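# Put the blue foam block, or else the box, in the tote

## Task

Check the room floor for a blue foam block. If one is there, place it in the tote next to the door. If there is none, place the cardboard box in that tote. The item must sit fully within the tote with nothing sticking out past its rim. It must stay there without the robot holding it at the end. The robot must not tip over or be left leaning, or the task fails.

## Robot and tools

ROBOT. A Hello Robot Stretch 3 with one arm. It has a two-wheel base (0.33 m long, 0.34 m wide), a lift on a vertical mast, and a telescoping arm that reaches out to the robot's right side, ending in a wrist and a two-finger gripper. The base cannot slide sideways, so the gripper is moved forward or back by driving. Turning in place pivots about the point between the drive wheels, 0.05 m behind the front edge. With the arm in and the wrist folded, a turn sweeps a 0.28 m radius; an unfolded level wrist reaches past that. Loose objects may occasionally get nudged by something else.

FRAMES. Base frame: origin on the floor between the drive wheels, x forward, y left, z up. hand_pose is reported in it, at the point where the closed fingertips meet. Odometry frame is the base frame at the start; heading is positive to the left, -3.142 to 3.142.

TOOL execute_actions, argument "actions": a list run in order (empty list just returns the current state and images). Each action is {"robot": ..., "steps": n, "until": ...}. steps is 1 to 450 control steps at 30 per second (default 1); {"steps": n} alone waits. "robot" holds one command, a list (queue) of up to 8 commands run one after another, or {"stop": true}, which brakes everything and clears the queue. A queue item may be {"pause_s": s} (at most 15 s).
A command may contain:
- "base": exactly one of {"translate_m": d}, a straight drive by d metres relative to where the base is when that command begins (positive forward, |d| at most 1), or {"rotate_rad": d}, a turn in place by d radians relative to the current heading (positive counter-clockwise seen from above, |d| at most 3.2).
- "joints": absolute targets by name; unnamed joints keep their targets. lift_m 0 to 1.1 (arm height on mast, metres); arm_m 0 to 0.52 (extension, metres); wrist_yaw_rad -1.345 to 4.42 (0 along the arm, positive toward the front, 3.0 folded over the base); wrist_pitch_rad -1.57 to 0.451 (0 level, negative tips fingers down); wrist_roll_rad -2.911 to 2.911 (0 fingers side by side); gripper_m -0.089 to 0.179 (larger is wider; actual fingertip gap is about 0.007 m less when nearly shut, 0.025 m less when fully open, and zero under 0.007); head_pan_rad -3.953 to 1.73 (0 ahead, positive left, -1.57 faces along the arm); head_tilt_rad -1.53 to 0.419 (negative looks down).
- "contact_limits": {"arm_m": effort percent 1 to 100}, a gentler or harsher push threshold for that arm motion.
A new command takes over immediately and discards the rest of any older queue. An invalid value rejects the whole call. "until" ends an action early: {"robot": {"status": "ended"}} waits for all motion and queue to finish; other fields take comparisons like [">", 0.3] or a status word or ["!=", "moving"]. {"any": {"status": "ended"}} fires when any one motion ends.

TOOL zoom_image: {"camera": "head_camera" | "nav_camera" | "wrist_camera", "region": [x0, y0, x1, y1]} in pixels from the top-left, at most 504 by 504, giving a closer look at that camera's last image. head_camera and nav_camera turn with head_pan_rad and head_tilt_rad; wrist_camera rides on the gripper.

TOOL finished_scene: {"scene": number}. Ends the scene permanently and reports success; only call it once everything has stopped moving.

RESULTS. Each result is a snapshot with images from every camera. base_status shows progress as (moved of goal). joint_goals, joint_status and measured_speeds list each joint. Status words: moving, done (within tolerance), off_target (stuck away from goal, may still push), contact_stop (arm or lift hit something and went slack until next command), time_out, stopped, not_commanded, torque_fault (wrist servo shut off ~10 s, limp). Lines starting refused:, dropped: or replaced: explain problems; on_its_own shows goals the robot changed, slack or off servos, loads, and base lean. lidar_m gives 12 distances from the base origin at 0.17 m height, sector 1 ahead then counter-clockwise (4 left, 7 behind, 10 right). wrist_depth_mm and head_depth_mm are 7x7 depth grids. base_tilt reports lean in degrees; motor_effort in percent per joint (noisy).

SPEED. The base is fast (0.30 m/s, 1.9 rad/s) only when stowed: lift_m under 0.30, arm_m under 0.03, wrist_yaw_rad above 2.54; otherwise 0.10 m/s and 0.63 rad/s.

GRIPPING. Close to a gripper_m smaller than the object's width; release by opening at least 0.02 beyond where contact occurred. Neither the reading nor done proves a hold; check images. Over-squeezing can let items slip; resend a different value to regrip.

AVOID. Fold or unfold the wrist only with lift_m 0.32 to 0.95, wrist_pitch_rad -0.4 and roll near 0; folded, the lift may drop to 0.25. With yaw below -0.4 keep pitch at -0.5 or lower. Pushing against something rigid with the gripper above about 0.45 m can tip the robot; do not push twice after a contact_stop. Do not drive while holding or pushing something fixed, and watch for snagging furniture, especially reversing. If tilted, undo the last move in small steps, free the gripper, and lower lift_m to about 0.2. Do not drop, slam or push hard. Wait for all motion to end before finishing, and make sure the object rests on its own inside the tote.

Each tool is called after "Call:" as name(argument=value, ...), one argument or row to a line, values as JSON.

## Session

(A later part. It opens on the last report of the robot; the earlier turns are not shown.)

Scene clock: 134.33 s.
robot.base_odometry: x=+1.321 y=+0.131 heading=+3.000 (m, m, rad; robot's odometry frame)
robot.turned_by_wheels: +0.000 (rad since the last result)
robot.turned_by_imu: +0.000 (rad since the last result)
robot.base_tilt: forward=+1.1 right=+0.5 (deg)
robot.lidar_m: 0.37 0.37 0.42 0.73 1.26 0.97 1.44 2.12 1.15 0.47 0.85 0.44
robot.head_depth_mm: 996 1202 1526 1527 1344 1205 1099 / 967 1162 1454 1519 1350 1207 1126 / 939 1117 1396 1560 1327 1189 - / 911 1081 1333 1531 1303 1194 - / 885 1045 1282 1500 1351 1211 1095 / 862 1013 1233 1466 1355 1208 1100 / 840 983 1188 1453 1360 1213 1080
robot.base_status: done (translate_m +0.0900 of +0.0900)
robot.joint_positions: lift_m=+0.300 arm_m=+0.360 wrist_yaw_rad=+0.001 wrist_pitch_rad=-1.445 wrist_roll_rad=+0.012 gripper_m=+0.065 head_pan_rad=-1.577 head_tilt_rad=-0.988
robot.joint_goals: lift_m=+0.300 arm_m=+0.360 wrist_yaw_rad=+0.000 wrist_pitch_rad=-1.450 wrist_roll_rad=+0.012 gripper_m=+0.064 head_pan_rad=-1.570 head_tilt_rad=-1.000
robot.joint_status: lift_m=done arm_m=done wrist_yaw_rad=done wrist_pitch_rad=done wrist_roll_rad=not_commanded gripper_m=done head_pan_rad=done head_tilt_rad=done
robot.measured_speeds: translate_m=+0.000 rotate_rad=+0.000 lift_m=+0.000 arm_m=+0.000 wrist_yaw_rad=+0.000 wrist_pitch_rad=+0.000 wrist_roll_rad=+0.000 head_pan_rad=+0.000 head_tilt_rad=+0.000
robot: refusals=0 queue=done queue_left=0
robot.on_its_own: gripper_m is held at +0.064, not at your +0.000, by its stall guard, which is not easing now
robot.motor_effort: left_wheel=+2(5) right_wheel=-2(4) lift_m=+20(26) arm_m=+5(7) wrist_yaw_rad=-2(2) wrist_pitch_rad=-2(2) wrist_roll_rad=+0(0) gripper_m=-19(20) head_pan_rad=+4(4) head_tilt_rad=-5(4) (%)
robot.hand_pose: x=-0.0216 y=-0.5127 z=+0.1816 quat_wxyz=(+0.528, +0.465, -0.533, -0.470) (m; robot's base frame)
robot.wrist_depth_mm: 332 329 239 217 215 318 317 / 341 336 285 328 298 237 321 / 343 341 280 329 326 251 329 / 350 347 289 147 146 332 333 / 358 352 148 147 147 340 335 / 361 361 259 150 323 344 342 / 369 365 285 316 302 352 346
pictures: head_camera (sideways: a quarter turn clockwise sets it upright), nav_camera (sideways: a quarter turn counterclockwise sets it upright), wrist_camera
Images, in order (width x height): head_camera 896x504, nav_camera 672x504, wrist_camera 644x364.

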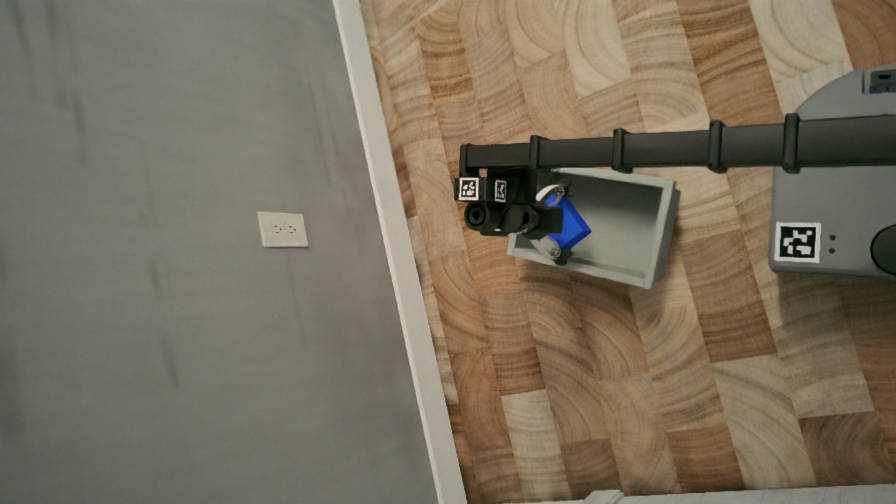

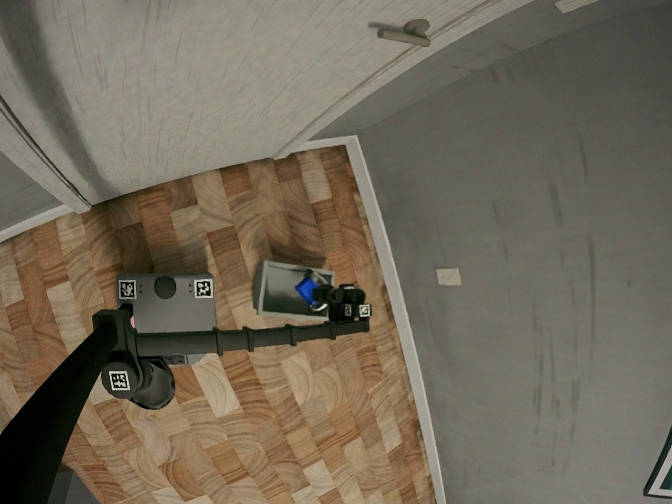

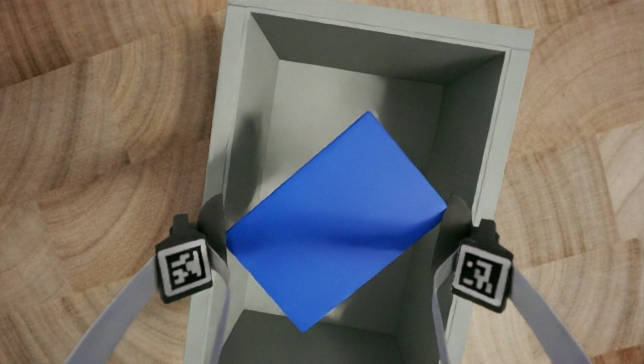

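Call:
execute_actions(
  actions=[
    {"robot":[{"base":{"translate_m":-0.02}},{"joints":{"lift_m":0.255}},{"joints":{"gripper_m":0.105}},{"pause_s":0.5},{"joints":{"lift_m":0.45}}],"steps":300,"until":{"robot":{"status":"ended"}}},
  ],
)

Scene clock: 140.70 s.
robot.base_odometry: x=+1.341 y=+0.128 heading=+3.000 (m, m, rad; robot's odometry frame)
robot.turned_by_wheels: +0.000 (rad since the last result)
robot.turned_by_imu: -0.001 (rad since the last result)
robot.base_tilt: forward=+1.0 right=+0.5 (deg)
robot.lidar_m: 0.39 0.39 0.43 0.76 1.22 0.95 1.43 2.14 1.16 0.98 0.89 0.47
robot.head_depth_mm: 1002 1213 1539 1526 1350 1202 1090 / 971 1166 1459 1526 1352 1204 - / 945 1130 1402 - 1306 1191 - / 917 1089 1345 1526 1300 1195 - / 890 1053 1292 1500 1350 1205 1093 / 867 1019 1240 1471 1344 1207 1094 / 844 989 1194 1457 1354 1210 1098
robot.base_status: done (translate_m -0.0200 of -0.0200)
robot.joint_positions: lift_m=+0.450 arm_m=+0.360 wrist_yaw_rad=+0.001 wrist_pitch_rad=-1.445 wrist_roll_rad=+0.012 gripper_m=+0.105 head_pan_rad=-1.577 head_tilt_rad=-0.988
robot.joint_goals: lift_m=+0.450 arm_m=+0.360 wrist_yaw_rad=+0.000 wrist_pitch_rad=-1.450 wrist_roll_rad=+0.012 gripper_m=+0.105 head_pan_rad=-1.570 head_tilt_rad=-1.000
robot.joint_status: lift_m=done arm_m=done wrist_yaw_rad=done wrist_pitch_rad=done wrist_roll_rad=not_commanded gripper_m=done head_pan_rad=done head_tilt_rad=done
robot.measured_speeds: translate_m=+0.000 rotate_rad=+0.000 lift_m=+0.000 arm_m=+0.000 wrist_yaw_rad=+0.000 wrist_pitch_rad=+0.000 wrist_roll_rad=+0.000 head_pan_rad=+0.000 head_tilt_rad=+0.000
robot: refusals=0 queue=done queue_left=0
robot.motor_effort: left_wheel=+2(4) right_wheel=-2(7) lift_m=+27(25) arm_m=+5(5) wrist_yaw_rad=-2(1) wrist_pitch_rad=-2(2) wrist_roll_rad=+0(0) gripper_m=-3(69) head_pan_rad=+4(4) head_tilt_rad=-4(5) (%)
robot.hand_pose: x=-0.0216 y=-0.5127 z=+0.3313 quat_wxyz=(+0.528, +0.465, -0.533, -0.471) (m; robot's base frame)
robot.wrist_depth_mm: 480 478 468 467 464 457 454 / 491 481 476 435 464 462 464 / 494 493 483 476 473 470 465 / 508 495 491 148 147 480 468 / 511 510 150 149 148 485 484 / 525 518 388 152 499 - 489 / 531 525 522 518 502 502 498
pictures: head_camera (sideways: a quarter turn clockwise sets it upright), nav_camera (sideways: a quarter turn counterclockwise sets it upright), wrist_camera
Images, in order (width x height): head_camera 896x504, nav_camera 672x504, wrist_camera 644x364.

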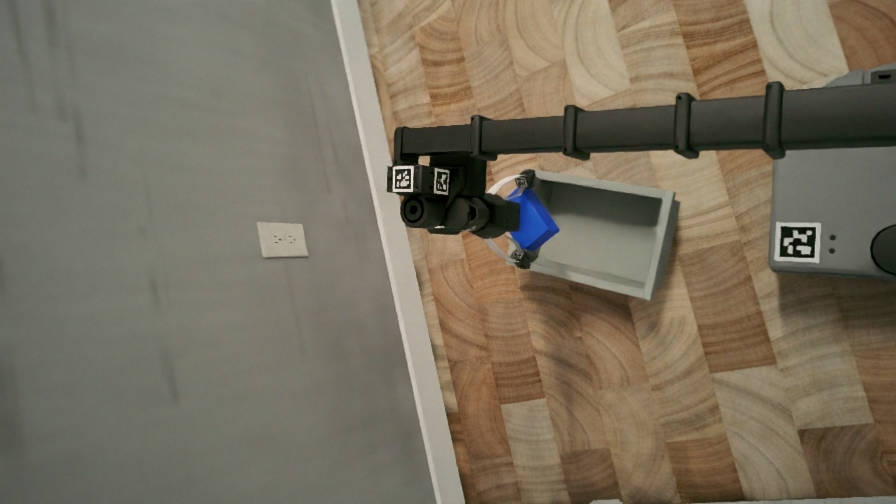

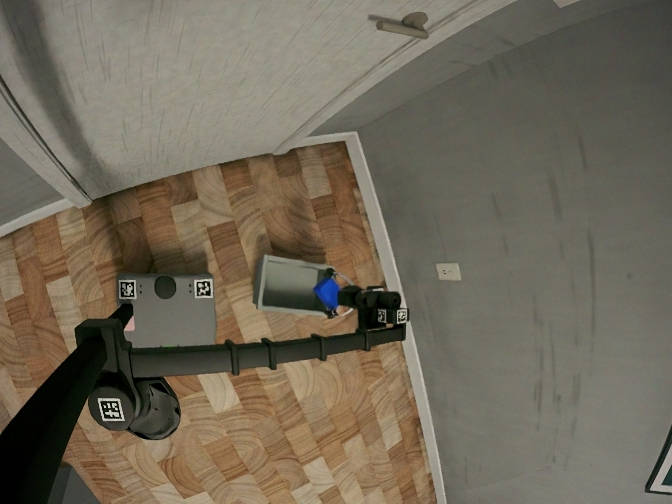

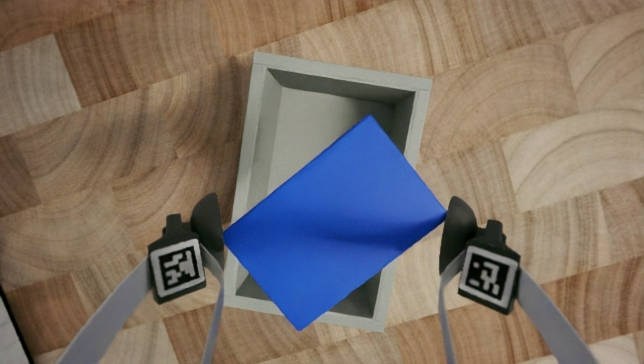

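Still loosely held; lower again and open wider.

Call:
execute_actions(
  actions=[
    {"robot":[{"joints":{"lift_m":0.26}},{"joints":{"gripper_m":0.14}},{"pause_s":0.5},{"joints":{"lift_m":0.45}}],"steps":300,"until":{"robot":{"status":"ended"}}},
  ],
)

Scene clock: 148.80 s.
robot.base_odometry: x=+1.341 y=+0.128 heading=+3.000 (m, m, rad; robot's odometry frame)
robot.turned_by_wheels: +0.000 (rad since the last result)
robot.turned_by_imu: -0.001 (rad since the last result)
robot.base_tilt: forward=+1.1 right=+0.5 (deg)
robot.lidar_m: 0.39 0.39 0.43 0.77 1.22 0.95 1.43 2.14 1.16 0.98 0.90 0.47
robot.head_depth_mm: 1003 1213 1535 1518 1339 1210 1095 / 970 1169 1465 1528 1346 1205 - / 944 1126 1400 - 1304 1191 - / 919 1090 1345 1526 1304 1192 - / 892 1054 1285 1505 1347 1213 1098 / 867 1019 1241 1479 1347 1207 1098 / 847 991 1196 1450 1354 1215 1097
robot.base_status: done (translate_m -0.0200 of -0.0200)
robot.joint_positions: lift_m=+0.450 arm_m=+0.360 wrist_yaw_rad=+0.001 wrist_pitch_rad=-1.445 wrist_roll_rad=+0.012 gripper_m=+0.140 head_pan_rad=-1.577 head_tilt_rad=-0.988
robot.joint_goals: lift_m=+0.450 arm_m=+0.360 wrist_yaw_rad=+0.000 wrist_pitch_rad=-1.450 wrist_roll_rad=+0.012 gripper_m=+0.140 head_pan_rad=-1.570 head_tilt_rad=-1.000
robot.joint_status: lift_m=done arm_m=done wrist_yaw_rad=done wrist_pitch_rad=done wrist_roll_rad=not_commanded gripper_m=done head_pan_rad=done head_tilt_rad=done
robot.measured_speeds: translate_m=+0.000 rotate_rad=+0.000 lift_m=+0.000 arm_m=+0.000 wrist_yaw_rad=+0.000 wrist_pitch_rad=+0.000 wrist_roll_rad=+0.000 head_pan_rad=+0.000 head_tilt_rad=+0.000
robot: refusals=0 queue=done queue_left=0
robot.motor_effort: left_wheel=+2(2) right_wheel=-1(2) lift_m=+27(30) arm_m=+5(5) wrist_yaw_rad=-2(2) wrist_pitch_rad=-2(2) wrist_roll_rad=+0(0) gripper_m=+0(81) head_pan_rad=+4(4) head_tilt_rad=-4(4) (%)
robot.hand_pose: x=-0.0216 y=-0.5127 z=+0.3313 quat_wxyz=(+0.528, +0.465, -0.533, -0.471) (m; robot's base frame)
robot.wrist_depth_mm: 474 474 471 463 458 460 448 / 486 477 477 429 463 467 457 / 498 483 487 472 476 470 462 / 504 496 496 444 485 479 477 / 510 498 494 500 490 496 480 / 520 516 455 451 499 - 497 / 532 522 518 512 509 505 500
pictures: head_camera (sideways: a quarter turn clockwise sets it upright), nav_camera (sideways: a quarter turn counterclockwise sets it upright), wrist_camera
Images, in order (width x height): head_camera 896x504, nav_camera 672x504, wrist_camera 644x364.

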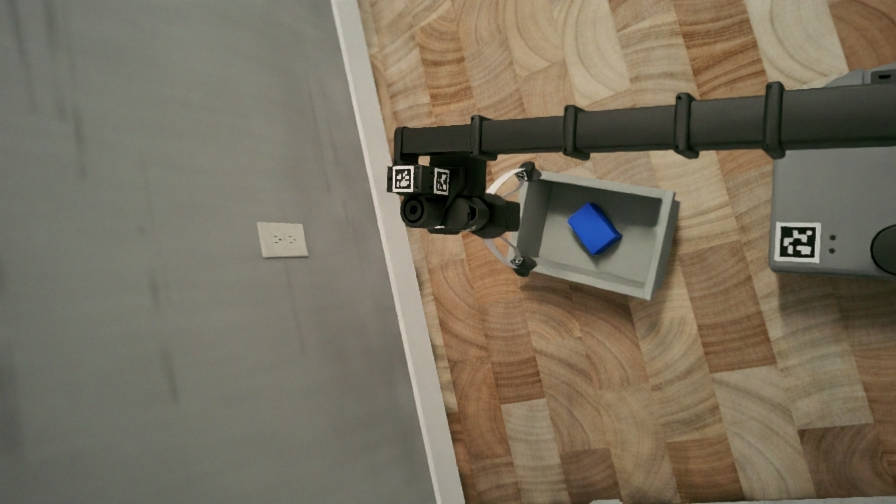

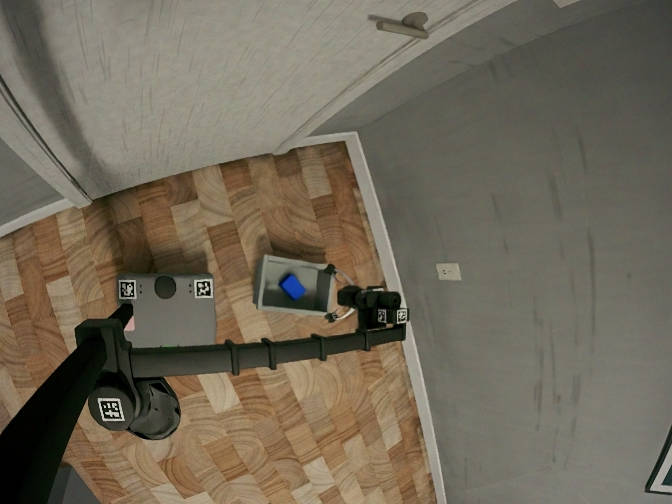

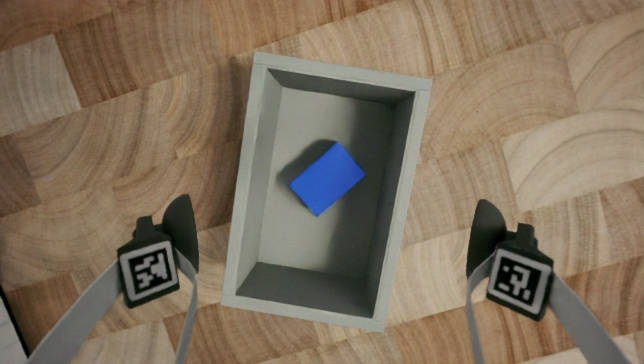

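Call:
finished_scene(
  scene=1,
)

The scene is finished: the task was done.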